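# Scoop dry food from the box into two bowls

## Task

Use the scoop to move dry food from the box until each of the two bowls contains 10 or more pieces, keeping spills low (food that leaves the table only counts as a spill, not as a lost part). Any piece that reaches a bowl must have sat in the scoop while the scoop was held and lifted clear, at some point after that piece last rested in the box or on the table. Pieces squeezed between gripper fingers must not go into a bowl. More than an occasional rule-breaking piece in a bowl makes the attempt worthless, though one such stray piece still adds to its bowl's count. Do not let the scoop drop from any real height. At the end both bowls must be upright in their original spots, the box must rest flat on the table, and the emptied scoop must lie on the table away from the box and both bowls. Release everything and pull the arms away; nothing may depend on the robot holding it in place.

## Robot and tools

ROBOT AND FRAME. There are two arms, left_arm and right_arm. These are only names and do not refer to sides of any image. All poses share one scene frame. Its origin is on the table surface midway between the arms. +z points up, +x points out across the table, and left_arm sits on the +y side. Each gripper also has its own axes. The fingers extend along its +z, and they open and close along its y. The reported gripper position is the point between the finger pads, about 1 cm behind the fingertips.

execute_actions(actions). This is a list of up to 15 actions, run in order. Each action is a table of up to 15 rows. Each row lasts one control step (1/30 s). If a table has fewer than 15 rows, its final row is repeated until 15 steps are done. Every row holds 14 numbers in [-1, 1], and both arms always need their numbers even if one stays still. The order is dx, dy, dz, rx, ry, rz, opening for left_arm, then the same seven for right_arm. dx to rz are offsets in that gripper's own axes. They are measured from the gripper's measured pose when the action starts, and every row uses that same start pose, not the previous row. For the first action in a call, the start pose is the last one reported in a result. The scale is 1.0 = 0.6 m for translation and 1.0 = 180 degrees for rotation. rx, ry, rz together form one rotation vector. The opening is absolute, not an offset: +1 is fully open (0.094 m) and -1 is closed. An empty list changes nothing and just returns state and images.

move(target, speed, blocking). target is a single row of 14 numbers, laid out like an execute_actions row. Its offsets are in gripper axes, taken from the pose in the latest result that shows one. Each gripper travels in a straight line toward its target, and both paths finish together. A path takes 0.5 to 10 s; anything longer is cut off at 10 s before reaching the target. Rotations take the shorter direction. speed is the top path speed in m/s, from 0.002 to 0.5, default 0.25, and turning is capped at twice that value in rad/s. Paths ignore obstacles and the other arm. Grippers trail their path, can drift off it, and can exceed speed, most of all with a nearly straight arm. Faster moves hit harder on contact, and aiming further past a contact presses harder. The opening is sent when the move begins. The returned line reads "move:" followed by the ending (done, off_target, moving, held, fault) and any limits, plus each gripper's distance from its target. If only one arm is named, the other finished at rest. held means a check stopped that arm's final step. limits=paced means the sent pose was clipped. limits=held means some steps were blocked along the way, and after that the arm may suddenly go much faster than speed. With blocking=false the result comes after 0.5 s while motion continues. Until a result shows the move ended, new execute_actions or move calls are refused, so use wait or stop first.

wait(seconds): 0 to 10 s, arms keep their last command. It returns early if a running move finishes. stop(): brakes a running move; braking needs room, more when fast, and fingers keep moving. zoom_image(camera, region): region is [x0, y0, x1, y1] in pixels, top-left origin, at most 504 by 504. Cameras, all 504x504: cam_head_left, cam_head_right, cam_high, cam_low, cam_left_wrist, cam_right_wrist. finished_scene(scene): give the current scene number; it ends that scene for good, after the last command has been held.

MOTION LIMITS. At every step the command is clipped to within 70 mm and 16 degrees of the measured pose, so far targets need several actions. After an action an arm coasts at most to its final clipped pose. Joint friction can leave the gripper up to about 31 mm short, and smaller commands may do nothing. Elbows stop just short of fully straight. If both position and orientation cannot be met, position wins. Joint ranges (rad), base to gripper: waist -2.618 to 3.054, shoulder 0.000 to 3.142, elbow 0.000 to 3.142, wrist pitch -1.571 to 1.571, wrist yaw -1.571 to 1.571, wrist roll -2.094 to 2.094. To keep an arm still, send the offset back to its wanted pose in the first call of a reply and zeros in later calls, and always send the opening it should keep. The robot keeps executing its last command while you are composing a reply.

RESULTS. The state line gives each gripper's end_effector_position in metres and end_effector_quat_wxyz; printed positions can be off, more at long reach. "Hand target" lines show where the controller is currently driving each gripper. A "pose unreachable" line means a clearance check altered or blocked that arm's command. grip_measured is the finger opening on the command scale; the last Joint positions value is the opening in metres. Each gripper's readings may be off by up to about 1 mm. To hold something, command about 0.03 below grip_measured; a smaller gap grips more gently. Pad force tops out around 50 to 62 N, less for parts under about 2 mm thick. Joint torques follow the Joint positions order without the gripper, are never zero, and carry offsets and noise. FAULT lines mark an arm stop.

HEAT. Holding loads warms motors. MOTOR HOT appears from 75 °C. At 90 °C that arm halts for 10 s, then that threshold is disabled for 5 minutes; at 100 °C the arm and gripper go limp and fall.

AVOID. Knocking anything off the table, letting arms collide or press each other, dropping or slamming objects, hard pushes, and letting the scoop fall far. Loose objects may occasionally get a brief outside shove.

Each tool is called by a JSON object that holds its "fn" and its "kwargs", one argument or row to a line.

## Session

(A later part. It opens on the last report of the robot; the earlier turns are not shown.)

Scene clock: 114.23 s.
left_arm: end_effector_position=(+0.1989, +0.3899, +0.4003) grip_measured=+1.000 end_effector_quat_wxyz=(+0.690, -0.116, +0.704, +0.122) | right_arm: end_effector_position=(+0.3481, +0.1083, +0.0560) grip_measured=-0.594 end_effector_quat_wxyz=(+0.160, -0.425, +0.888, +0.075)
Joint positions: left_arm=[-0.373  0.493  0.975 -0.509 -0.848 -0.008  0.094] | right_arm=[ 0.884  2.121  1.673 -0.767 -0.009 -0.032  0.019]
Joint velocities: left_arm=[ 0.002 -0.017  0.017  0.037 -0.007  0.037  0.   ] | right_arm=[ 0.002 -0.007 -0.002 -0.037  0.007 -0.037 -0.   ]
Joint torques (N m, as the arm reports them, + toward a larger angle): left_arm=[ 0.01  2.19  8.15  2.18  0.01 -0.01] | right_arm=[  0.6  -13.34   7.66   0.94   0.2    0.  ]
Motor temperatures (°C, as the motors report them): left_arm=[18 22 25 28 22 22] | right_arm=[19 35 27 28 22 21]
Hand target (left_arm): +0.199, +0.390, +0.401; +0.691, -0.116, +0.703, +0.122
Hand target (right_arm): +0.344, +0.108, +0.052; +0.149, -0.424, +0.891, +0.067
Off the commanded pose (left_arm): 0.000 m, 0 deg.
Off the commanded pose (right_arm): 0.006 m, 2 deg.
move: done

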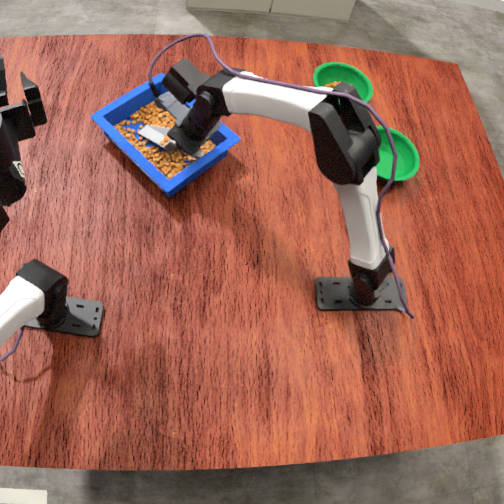

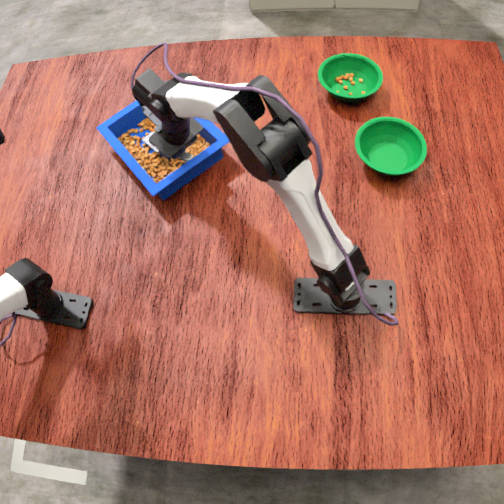

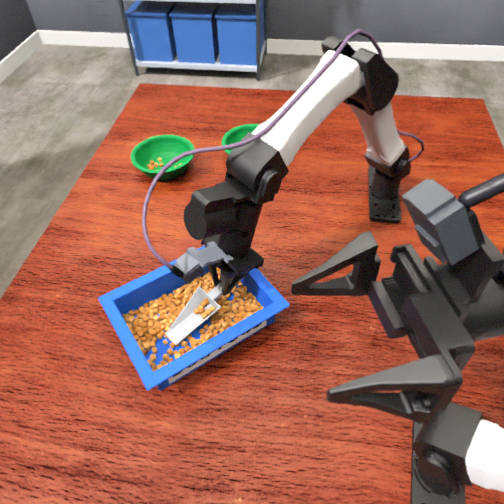

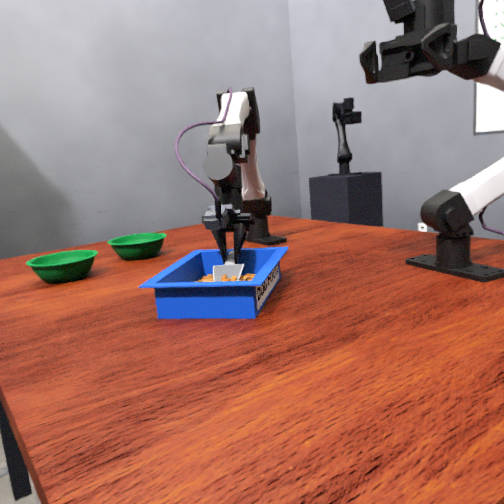

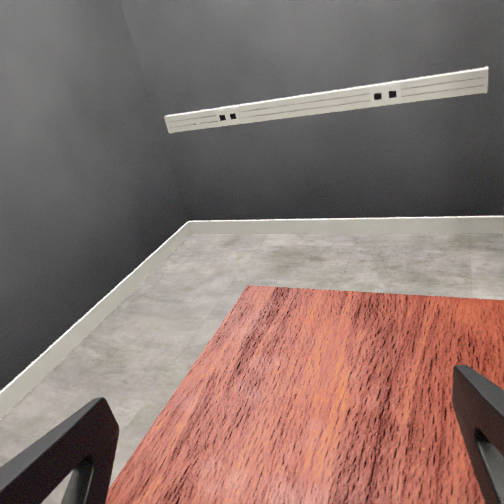

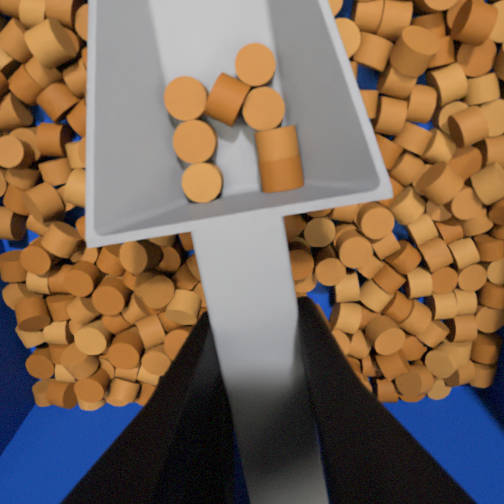

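{"fn": "move", "kwargs": {
  "target": [0,0,0,0,0,0,1,-0.02,0,0.026,0,0.01,0,-0.68],
  "speed": 0.04
}}

{"fn": "move", "kwargs": {
  "target": [0,0,0,0,0,0,1,-0.075,-0.03,0.04,0.01,-0.005,0.03,-0.68],
  "speed": 0.06
}}

{"fn": "zoom_image", "kwargs": {
  "camera": "cam_high",
  "region": [95,200,295,400]
}}

Scene clock: 118.43 s.
left_arm: end_effector_position=(+0.1989, +0.3899, +0.4001) grip_measured=+1.000 end_effector_quat_wxyz=(+0.690, -0.115, +0.704, +0.122) | right_arm: end_effector_position=(+0.3615, +0.1238, +0.0536) grip_measured=-0.594 end_effector_quat_wxyz=(+0.162, -0.424, +0.888, +0.076)
Joint positions: left_arm=[-0.373  0.493  0.975 -0.51  -0.848 -0.008  0.094] | right_arm=[ 0.884  2.202  1.792 -0.801 -0.009 -0.032  0.019]
Joint velocities: left_arm=[ 0.007  0.002  0.007  0.007 -0.022 -0.037  0.   ] | right_arm=[-0.012  0.002 -0.017  0.007 -0.037 -0.037 -0.   ]
Joint torques (N m, as the arm reports them, + toward a larger angle): left_arm=[ 0.2   2.13  8.39  2.12 -0.01 -0.02] | right_arm=[ -0.03 -13.51   7.7    0.99   0.11  -0.11]
Motor temperatures (°C, as the motors report them): left_arm=[18 22 25 28 22 22] | right_arm=[19 35 28 28 22 21]
Hand target (left_arm): +0.199, +0.390, +0.400; +0.690, -0.116, +0.704, +0.122
Hand target (right_arm): +0.359, +0.121, +0.046; +0.146, -0.426, +0.890, +0.068
Off the commanded pose (left_arm): 0.000 m, 0 deg.
Off the commanded pose (right_arm): 0.009 m, 2 deg.
move: done

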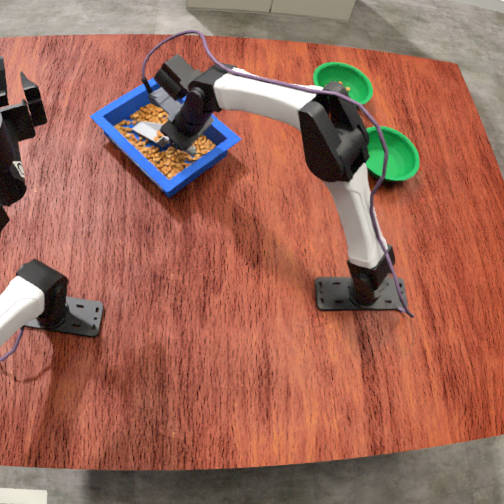

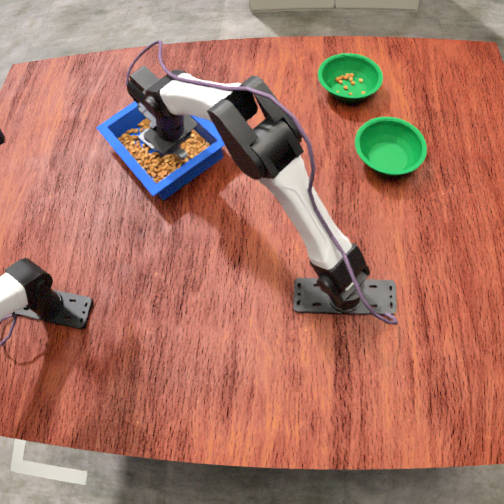

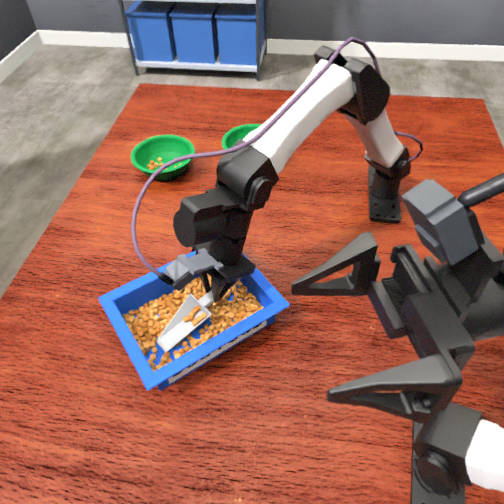

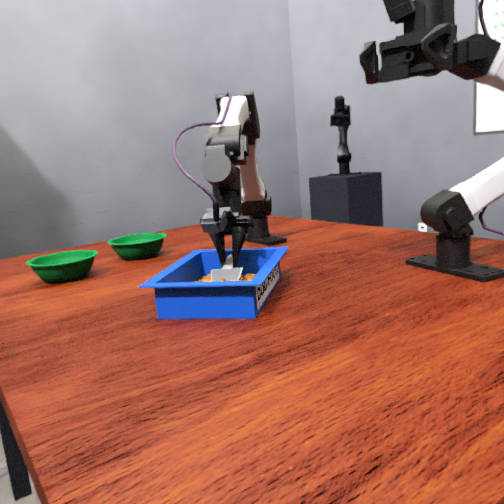

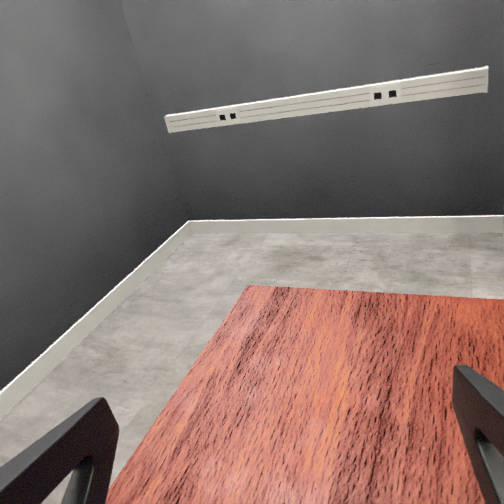

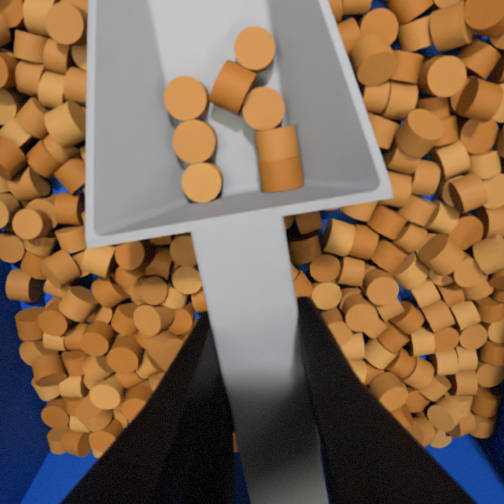

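Scene clock: 119.63 s.
left_arm: end_effector_position=(+0.1989, +0.3899, +0.3999) grip_measured=+1.000 end_effector_quat_wxyz=(+0.690, -0.115, +0.704, +0.122) | right_arm: end_effector_position=(+0.4014, +0.1568, +0.0520) grip_measured=-0.594 end_effector_quat_wxyz=(+0.174, -0.391, +0.900, +0.081)
Joint positions: left_arm=[-0.373  0.493  0.975 -0.511 -0.848 -0.008  0.094] | right_arm=[ 0.871  2.413  2.135 -0.906  0.     0.027  0.019]
Joint velocities: left_arm=[ 0.007 -0.022 -0.007  0.037  0.037 -0.066  0.   ] | right_arm=[ 0.012  0.012  0.002  0.037  0.037 -0.051 -0.001]
Joint torques (N m, as the arm reports them, + toward a larger angle): left_arm=[0.43 1.97 8.48 2.13 0.   0.02] | right_arm=[ -0.89 -15.77   8.02   1.27   0.26   0.01]
Motor temperatures (°C, as the motors report them): left_arm=[18 22 25 28 22 22] | right_arm=[19 35 28 27 22 21]
Hand target (left_arm): +0.199, +0.390, +0.400; +0.690, -0.115, +0.704, +0.122
Hand target (right_arm): +0.408, +0.152, +0.047; +0.173, -0.379, +0.906, +0.073
Off the commanded pose (left_arm): 0.000 m, 0 deg.
Off the commanded pose (right_arm): 0.009 m, 2 deg.
move: done

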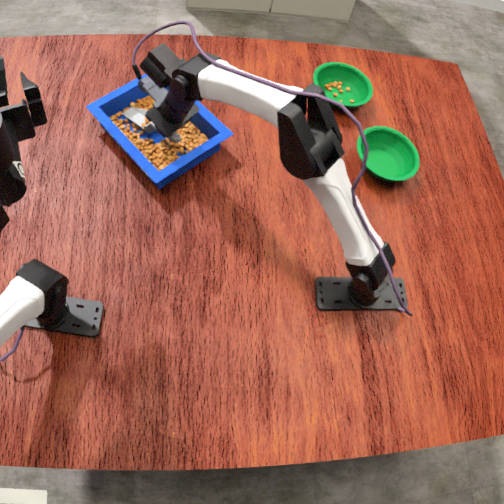

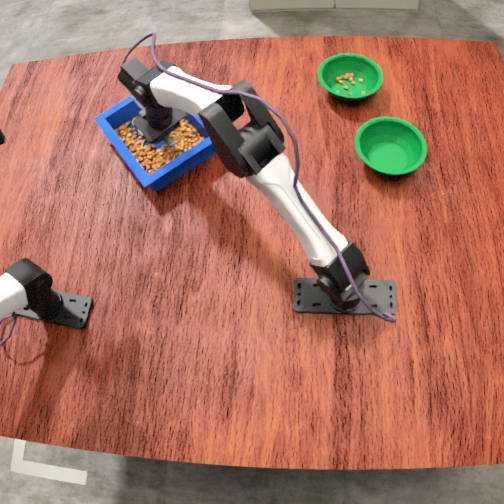

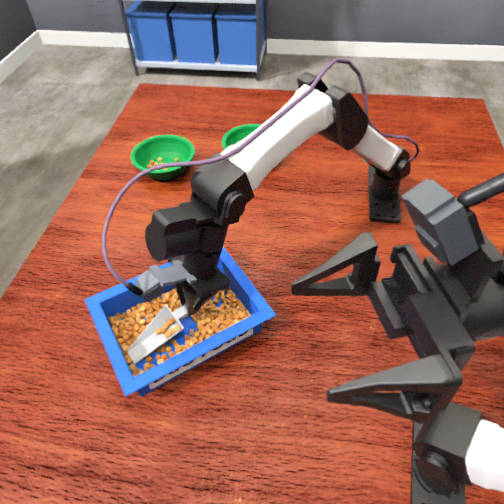

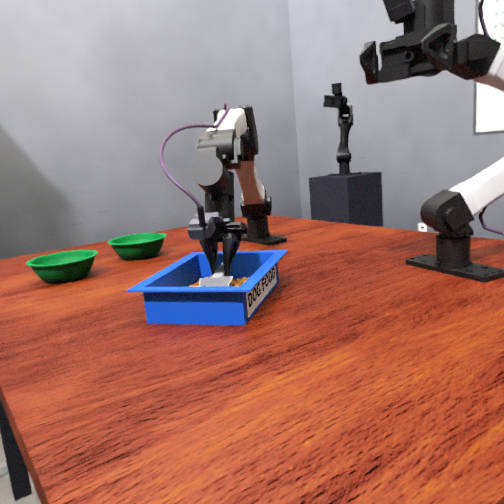

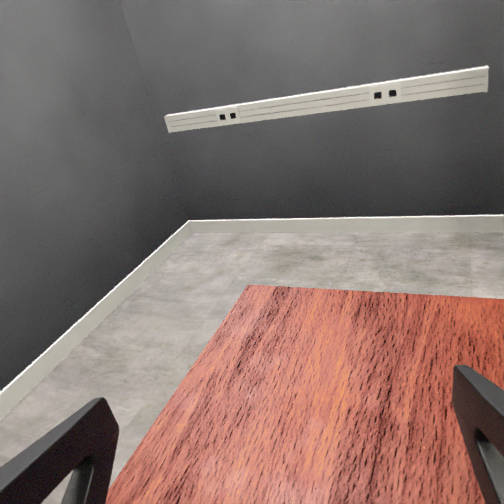

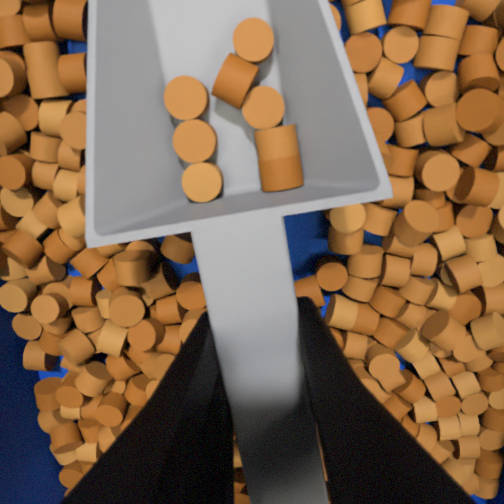

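Region (95, 200, 295, 400) of cam_high's 504x504 image, scaled by 2.520, with more detail than that image has.

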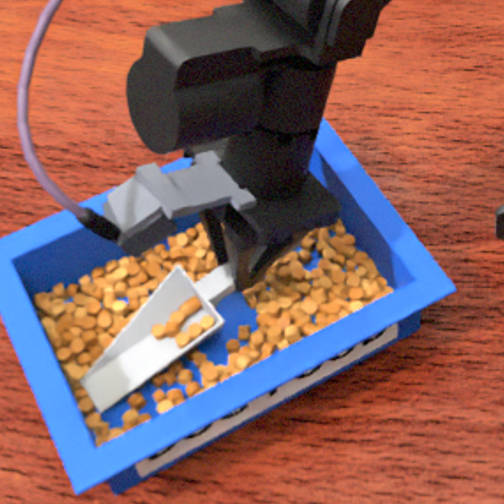

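{"fn": "move", "kwargs": {
  "target": [0,0,0,0,0,0,1,0.215,0,-0.1,0,0,0,-0.68],
  "speed": 0.06
}}

{"fn": "move", "kwargs": {
  "target": [0,0,0,0,0,0,1,-0.01,0.04,-0.05,0.02,0.065,0.07,-0.68],
  "speed": 0.1
}}

{"fn": "zoom_image", "kwargs": {
  "camera": "cam_high",
  "region": [95,190,315,400]
}}

Scene clock: 127.60 s.
left_arm: end_effector_position=(+0.1989, +0.3899, +0.3996) grip_measured=+1.000 end_effector_quat_wxyz=(+0.689, -0.115, +0.705, +0.123) | right_arm: end_effector_position=(+0.3065, +0.0493, +0.0529) grip_measured=-0.594 end_effector_quat_wxyz=(+0.164, -0.391, +0.903, +0.076)
Joint positions: left_arm=[-0.373  0.493  0.975 -0.512 -0.848 -0.008  0.094] | right_arm=[ 0.871  1.852  1.271 -0.625  0.001  0.029  0.019]
Joint velocities: left_arm=[-0.002 -0.027 -0.012 -0.051 -0.007  0.007  0.   ] | right_arm=[-0.002 -0.002 -0.002 -0.051  0.051 -0.037 -0.001]
Joint torques (N m, as the arm reports them, + toward a larger angle): left_arm=[ 0.46  2.15  8.34  2.13 -0.03 -0.01] | right_arm=[  0.68 -14.     5.54   1.41   0.12  -0.05]
Motor temperatures (°C, as the motors report them): left_arm=[18 22 26 29 22 22] | right_arm=[19 36 28 27 22 21]
Hand target (left_arm): +0.199, +0.390, +0.400; +0.690, -0.115, +0.704, +0.122
Hand target (right_arm): +0.304, +0.052, +0.059; +0.174, -0.391, +0.900, +0.081
Off the commanded pose (left_arm): 0.000 m, 0 deg.
Off the commanded pose (right_arm): 0.007 m, 1 deg.
move: done

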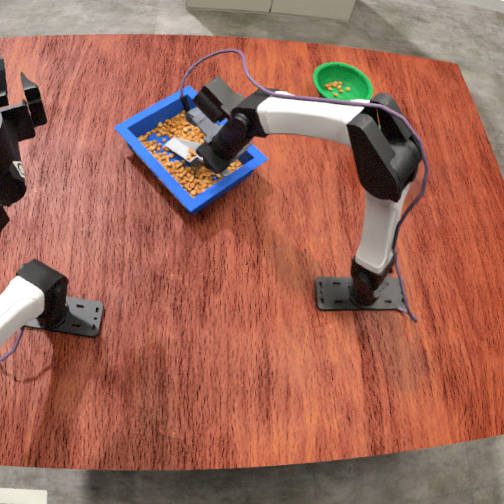

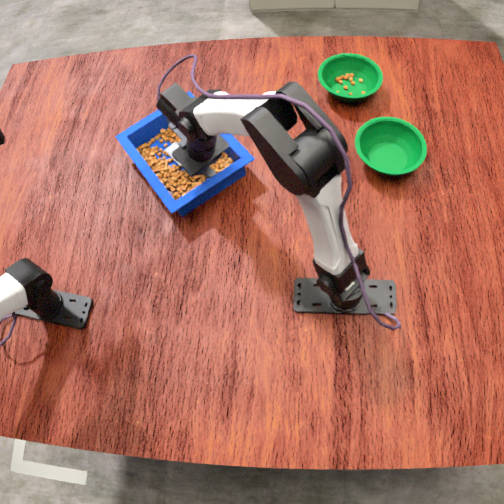

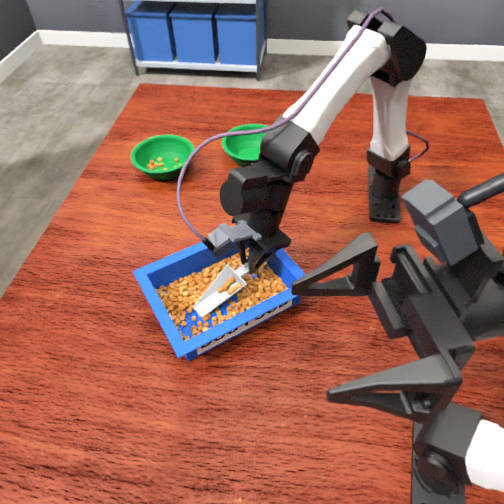

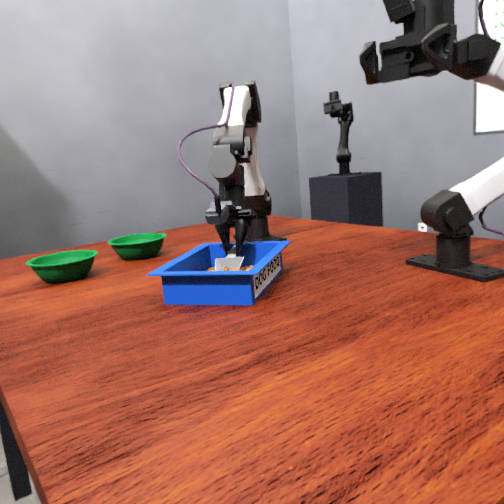

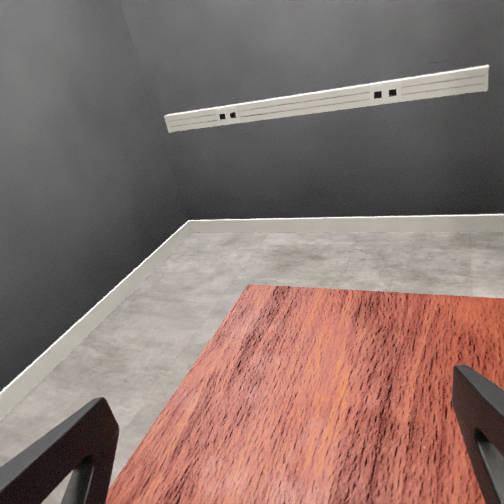

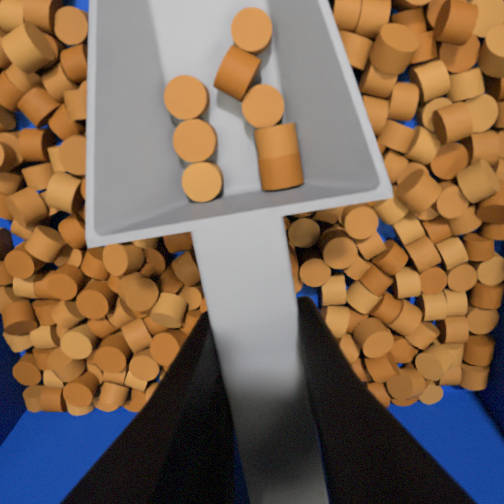

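Scene clock: 129.70 s.
left_arm: end_effector_position=(+0.1989, +0.3899, +0.3994) grip_measured=+1.000 end_effector_quat_wxyz=(+0.689, -0.115, +0.705, +0.123) | right_arm: end_effector_position=(+0.2847, +0.0589, +0.0824) grip_measured=-0.594 end_effector_quat_wxyz=(+0.071, -0.291, +0.954, +0.029)
Joint positions: left_arm=[-0.373  0.493  0.975 -0.513 -0.848 -0.008  0.094] | right_arm=[ 0.941  1.979  1.618 -1.061  0.035  0.321  0.019]
Joint velocities: left_arm=[-0.012  0.007  0.002  0.022  0.007  0.037  0.   ] | right_arm=[-0.012  0.022  0.012 -0.051 -0.081 -0.051 -0.   ]
Joint torques (N m, as the arm reports them, + toward a larger angle): left_arm=[-0.03  2.16  8.32  2.15 -0.01  0.  ] | right_arm=[  0.51 -11.52   7.81   0.73   0.28  -0.01]
Motor temperatures (°C, as the motors report them): left_arm=[18 22 26 29 22 22] | right_arm=[19 36 28 27 22 21]
Hand target (left_arm): +0.199, +0.390, +0.400; +0.689, -0.115, +0.705, +0.123
Hand target (right_arm): +0.286, +0.063, +0.083; +0.074, -0.289, +0.954, +0.025
Off the commanded pose (left_arm): 0.000 m, 0 deg.
Off the commanded pose (right_arm): 0.003 m, 1 deg.
move: done

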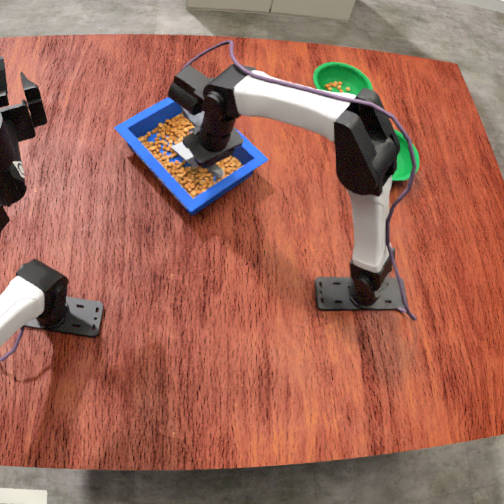

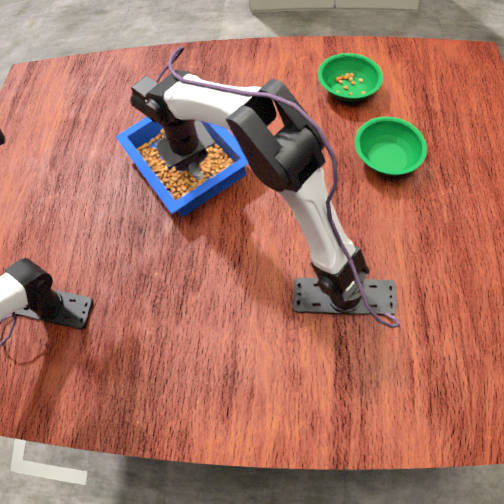

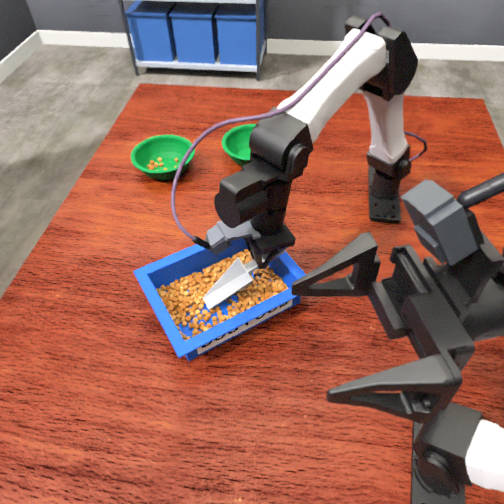

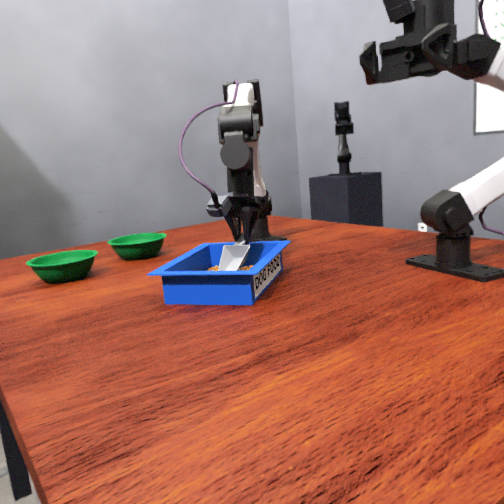

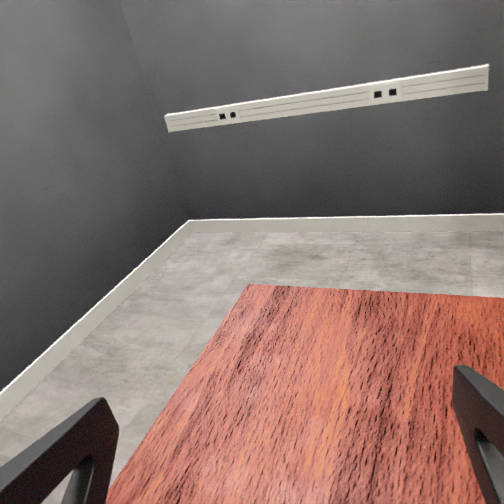

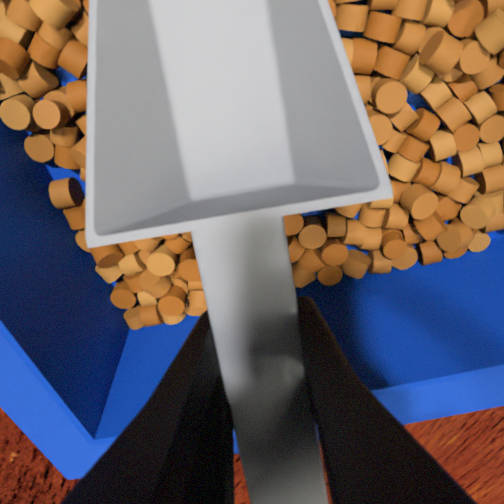

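Region (95, 190, 315, 400) of cam_high's 504x504 image, scaled by 2.291, with more detail than that image has; it fills the top 481 rows of this view, and the rest is white.

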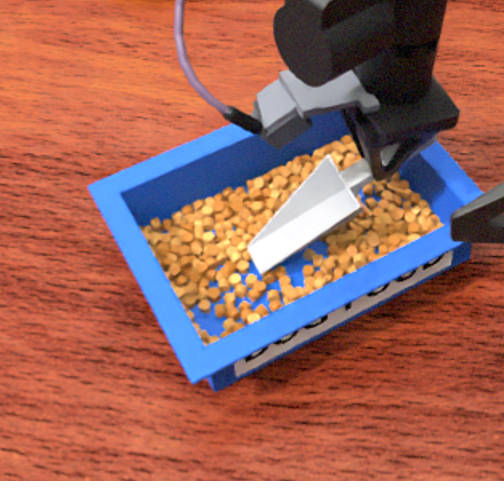

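{"fn": "move", "kwargs": {
  "target": [0,0,0,0,0,0,1,0.01,0,0.025,0,0.035,0,-0.68],
  "speed": 0.06
}}

{"fn": "move", "kwargs": {
  "target": [0,0,0,0,0,0,1,-0.12,-0.025,0.055,0,-0.06,0,-0.68],
  "speed": 0.07
}}

{"fn": "zoom_image", "kwargs": {
  "camera": "cam_high",
  "region": [95,190,315,400]
}}

Scene clock: 134.43 s.
left_arm: end_effector_position=(+0.1989, +0.3899, +0.3991) grip_measured=+1.000 end_effector_quat_wxyz=(+0.689, -0.114, +0.705, +0.123) | right_arm: end_effector_position=(+0.2883, +0.0645, +0.0775) grip_measured=-0.594 end_effector_quat_wxyz=(+0.052, -0.289, +0.956, +0.024)
Joint positions: left_arm=[-0.373  0.493  0.975 -0.515 -0.848 -0.008  0.094] | right_arm=[ 0.936  2.043  1.696 -1.111  0.02   0.322  0.019]
Joint velocities: left_arm=[-0.007 -0.012 -0.012 -0.007  0.022 -0.022  0.   ] | right_arm=[-0.017  0.017 -0.007 -0.125  0.022  0.022  0.   ]
Joint torques (N m, as the arm reports them, + toward a larger angle): left_arm=[ 0.15  2.22  8.45  2.13 -0.01  0.02] | right_arm=[ -0.68 -10.63   6.9    0.23  -0.1   -0.22]
Motor temperatures (°C, as the motors report them): left_arm=[18 22 26 29 22 22] | right_arm=[19 36 29 27 22 21]
Hand target (left_arm): +0.199, +0.390, +0.399; +0.689, -0.115, +0.705, +0.123
Hand target (right_arm): +0.282, +0.057, +0.067; +0.019, -0.291, +0.956, +0.013
Off the commanded pose (left_arm): 0.000 m, 0 deg.
Off the commanded pose (right_arm): 0.015 m, 4 deg.
move: off_target (right_arm)

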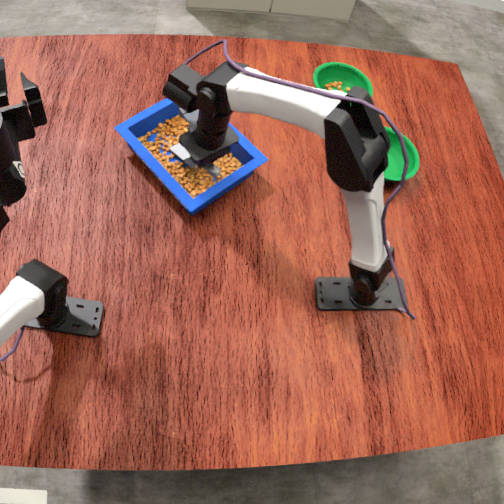

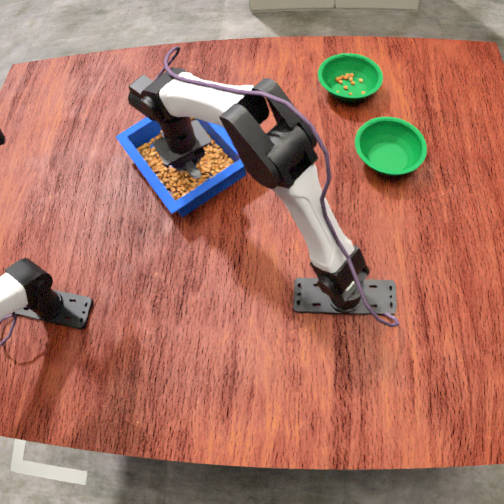

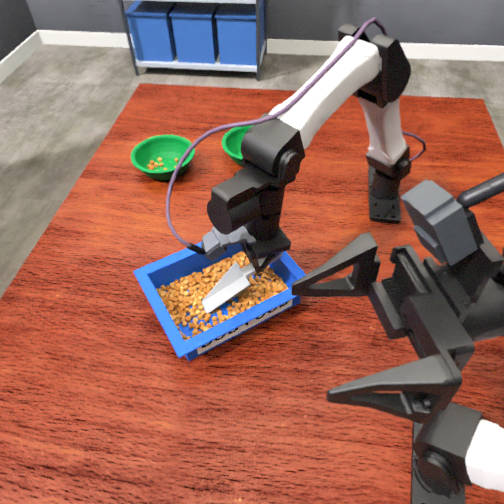

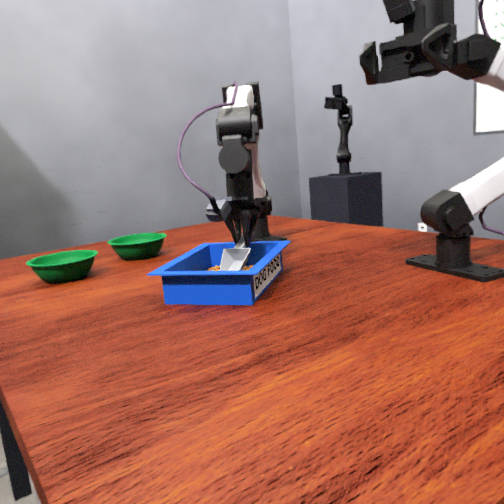

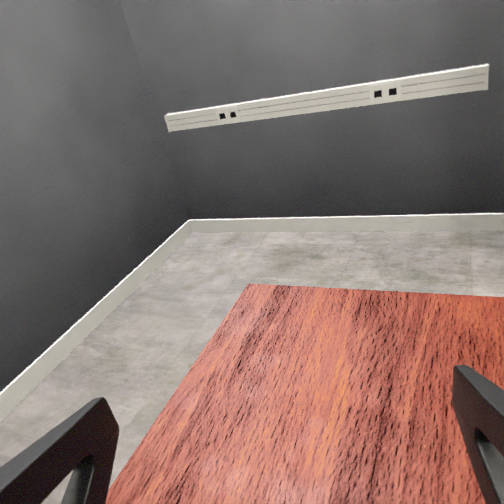

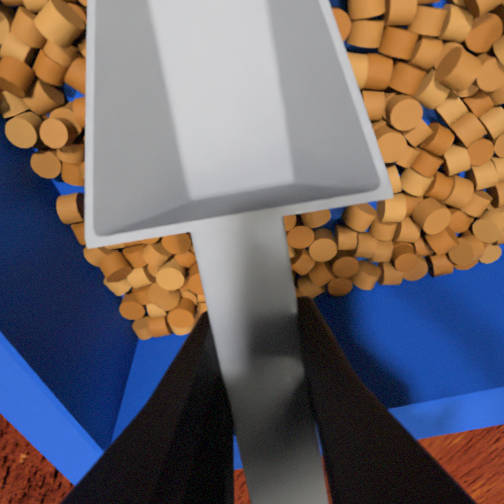

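Scene clock: 136.17 s.
left_arm: end_effector_position=(+0.1989, +0.3899, +0.3989) grip_measured=+1.000 end_effector_quat_wxyz=(+0.688, -0.114, +0.706, +0.123) | right_arm: end_effector_position=(+0.3483, +0.0908, +0.0554) grip_measured=-0.594 end_effector_quat_wxyz=(+0.130, -0.287, +0.948, +0.052)
Joint positions: left_arm=[-0.373  0.493  0.975 -0.516 -0.848 -0.008  0.094] | right_arm=[ 0.881  2.139  1.722 -0.878  0.051  0.261  0.019]
Joint velocities: left_arm=[ 0.012 -0.027 -0.027 -0.037  0.022  0.007  0.   ] | right_arm=[-0.017 -0.002  0.012 -0.007 -0.066  0.051  0.001]
Joint torques (N m, as the arm reports them, + toward a larger angle): left_arm=[ 0.22  2.11  8.19  2.14 -0.01  0.01] | right_arm=[ -0.85 -12.75   7.74   1.35   0.25  -0.24]
Motor temperatures (°C, as the motors report them): left_arm=[18 22 26 29 22 22] | right_arm=[20 36 29 27 22 21]
Hand target (left_arm): +0.199, +0.390, +0.399; +0.689, -0.114, +0.705, +0.123
Hand target (right_arm): +0.359, +0.094, +0.053; +0.142, -0.287, +0.946, +0.052
Off the commanded pose (left_arm): 0.000 m, 0 deg.
Off the commanded pose (right_arm): 0.012 m, 1 deg.
move: off_target (right_arm)

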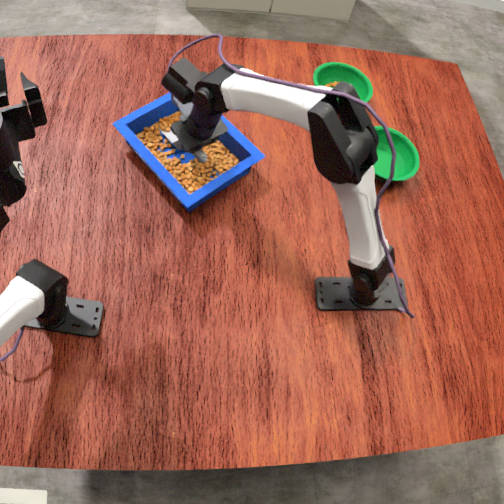

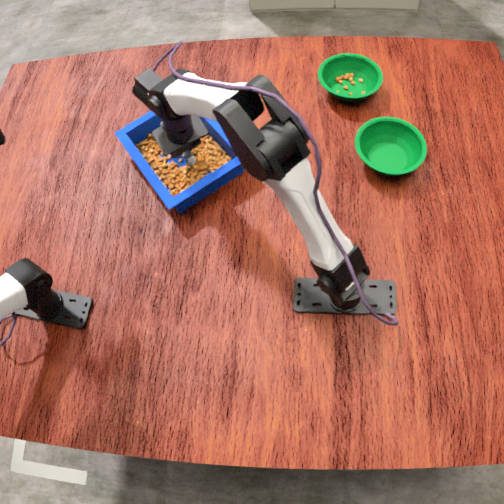

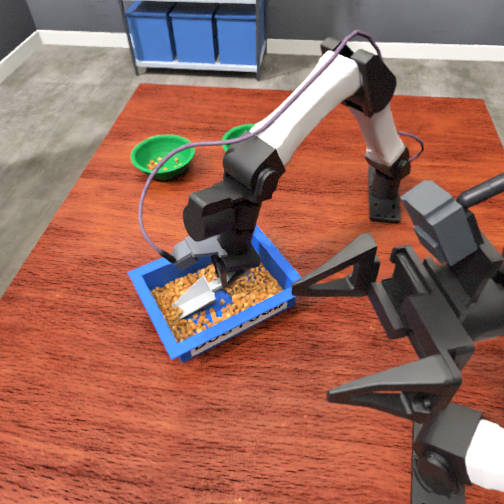

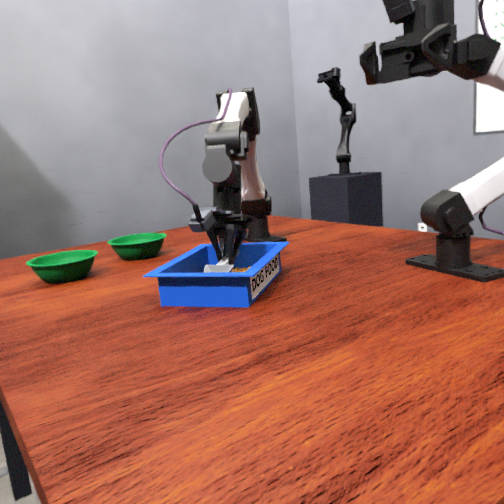

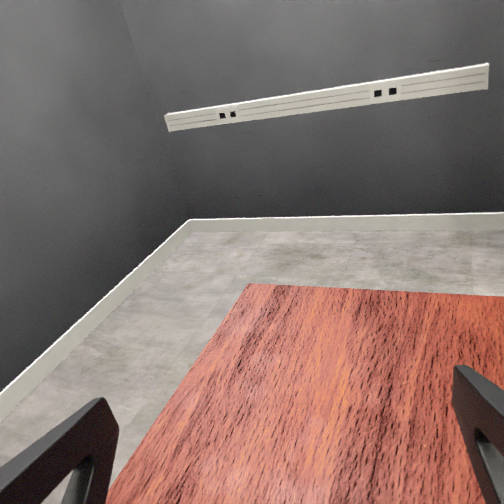

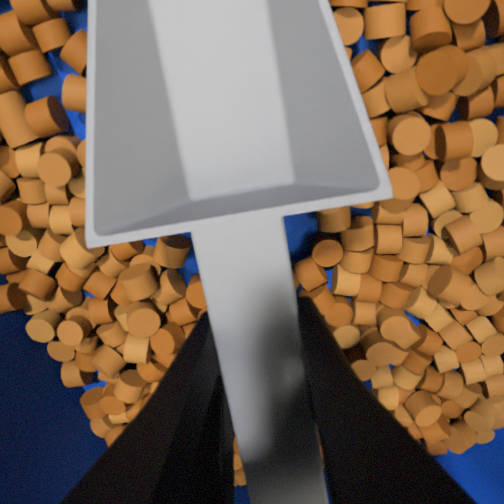

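Region (95, 190, 315, 400) of cam_high's 504x504 image, scaled by 2.291, with more detail than that image has; it fills the top 481 rows of this view, and the rest is white.

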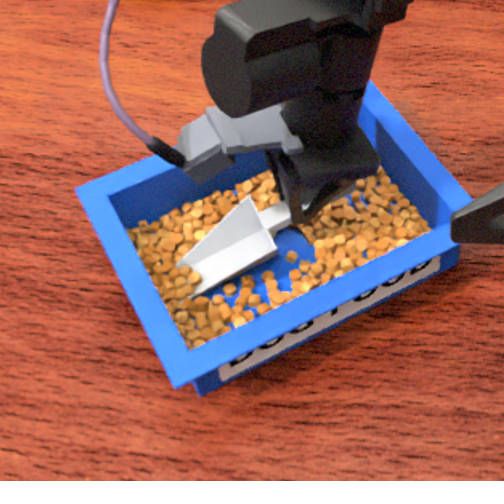

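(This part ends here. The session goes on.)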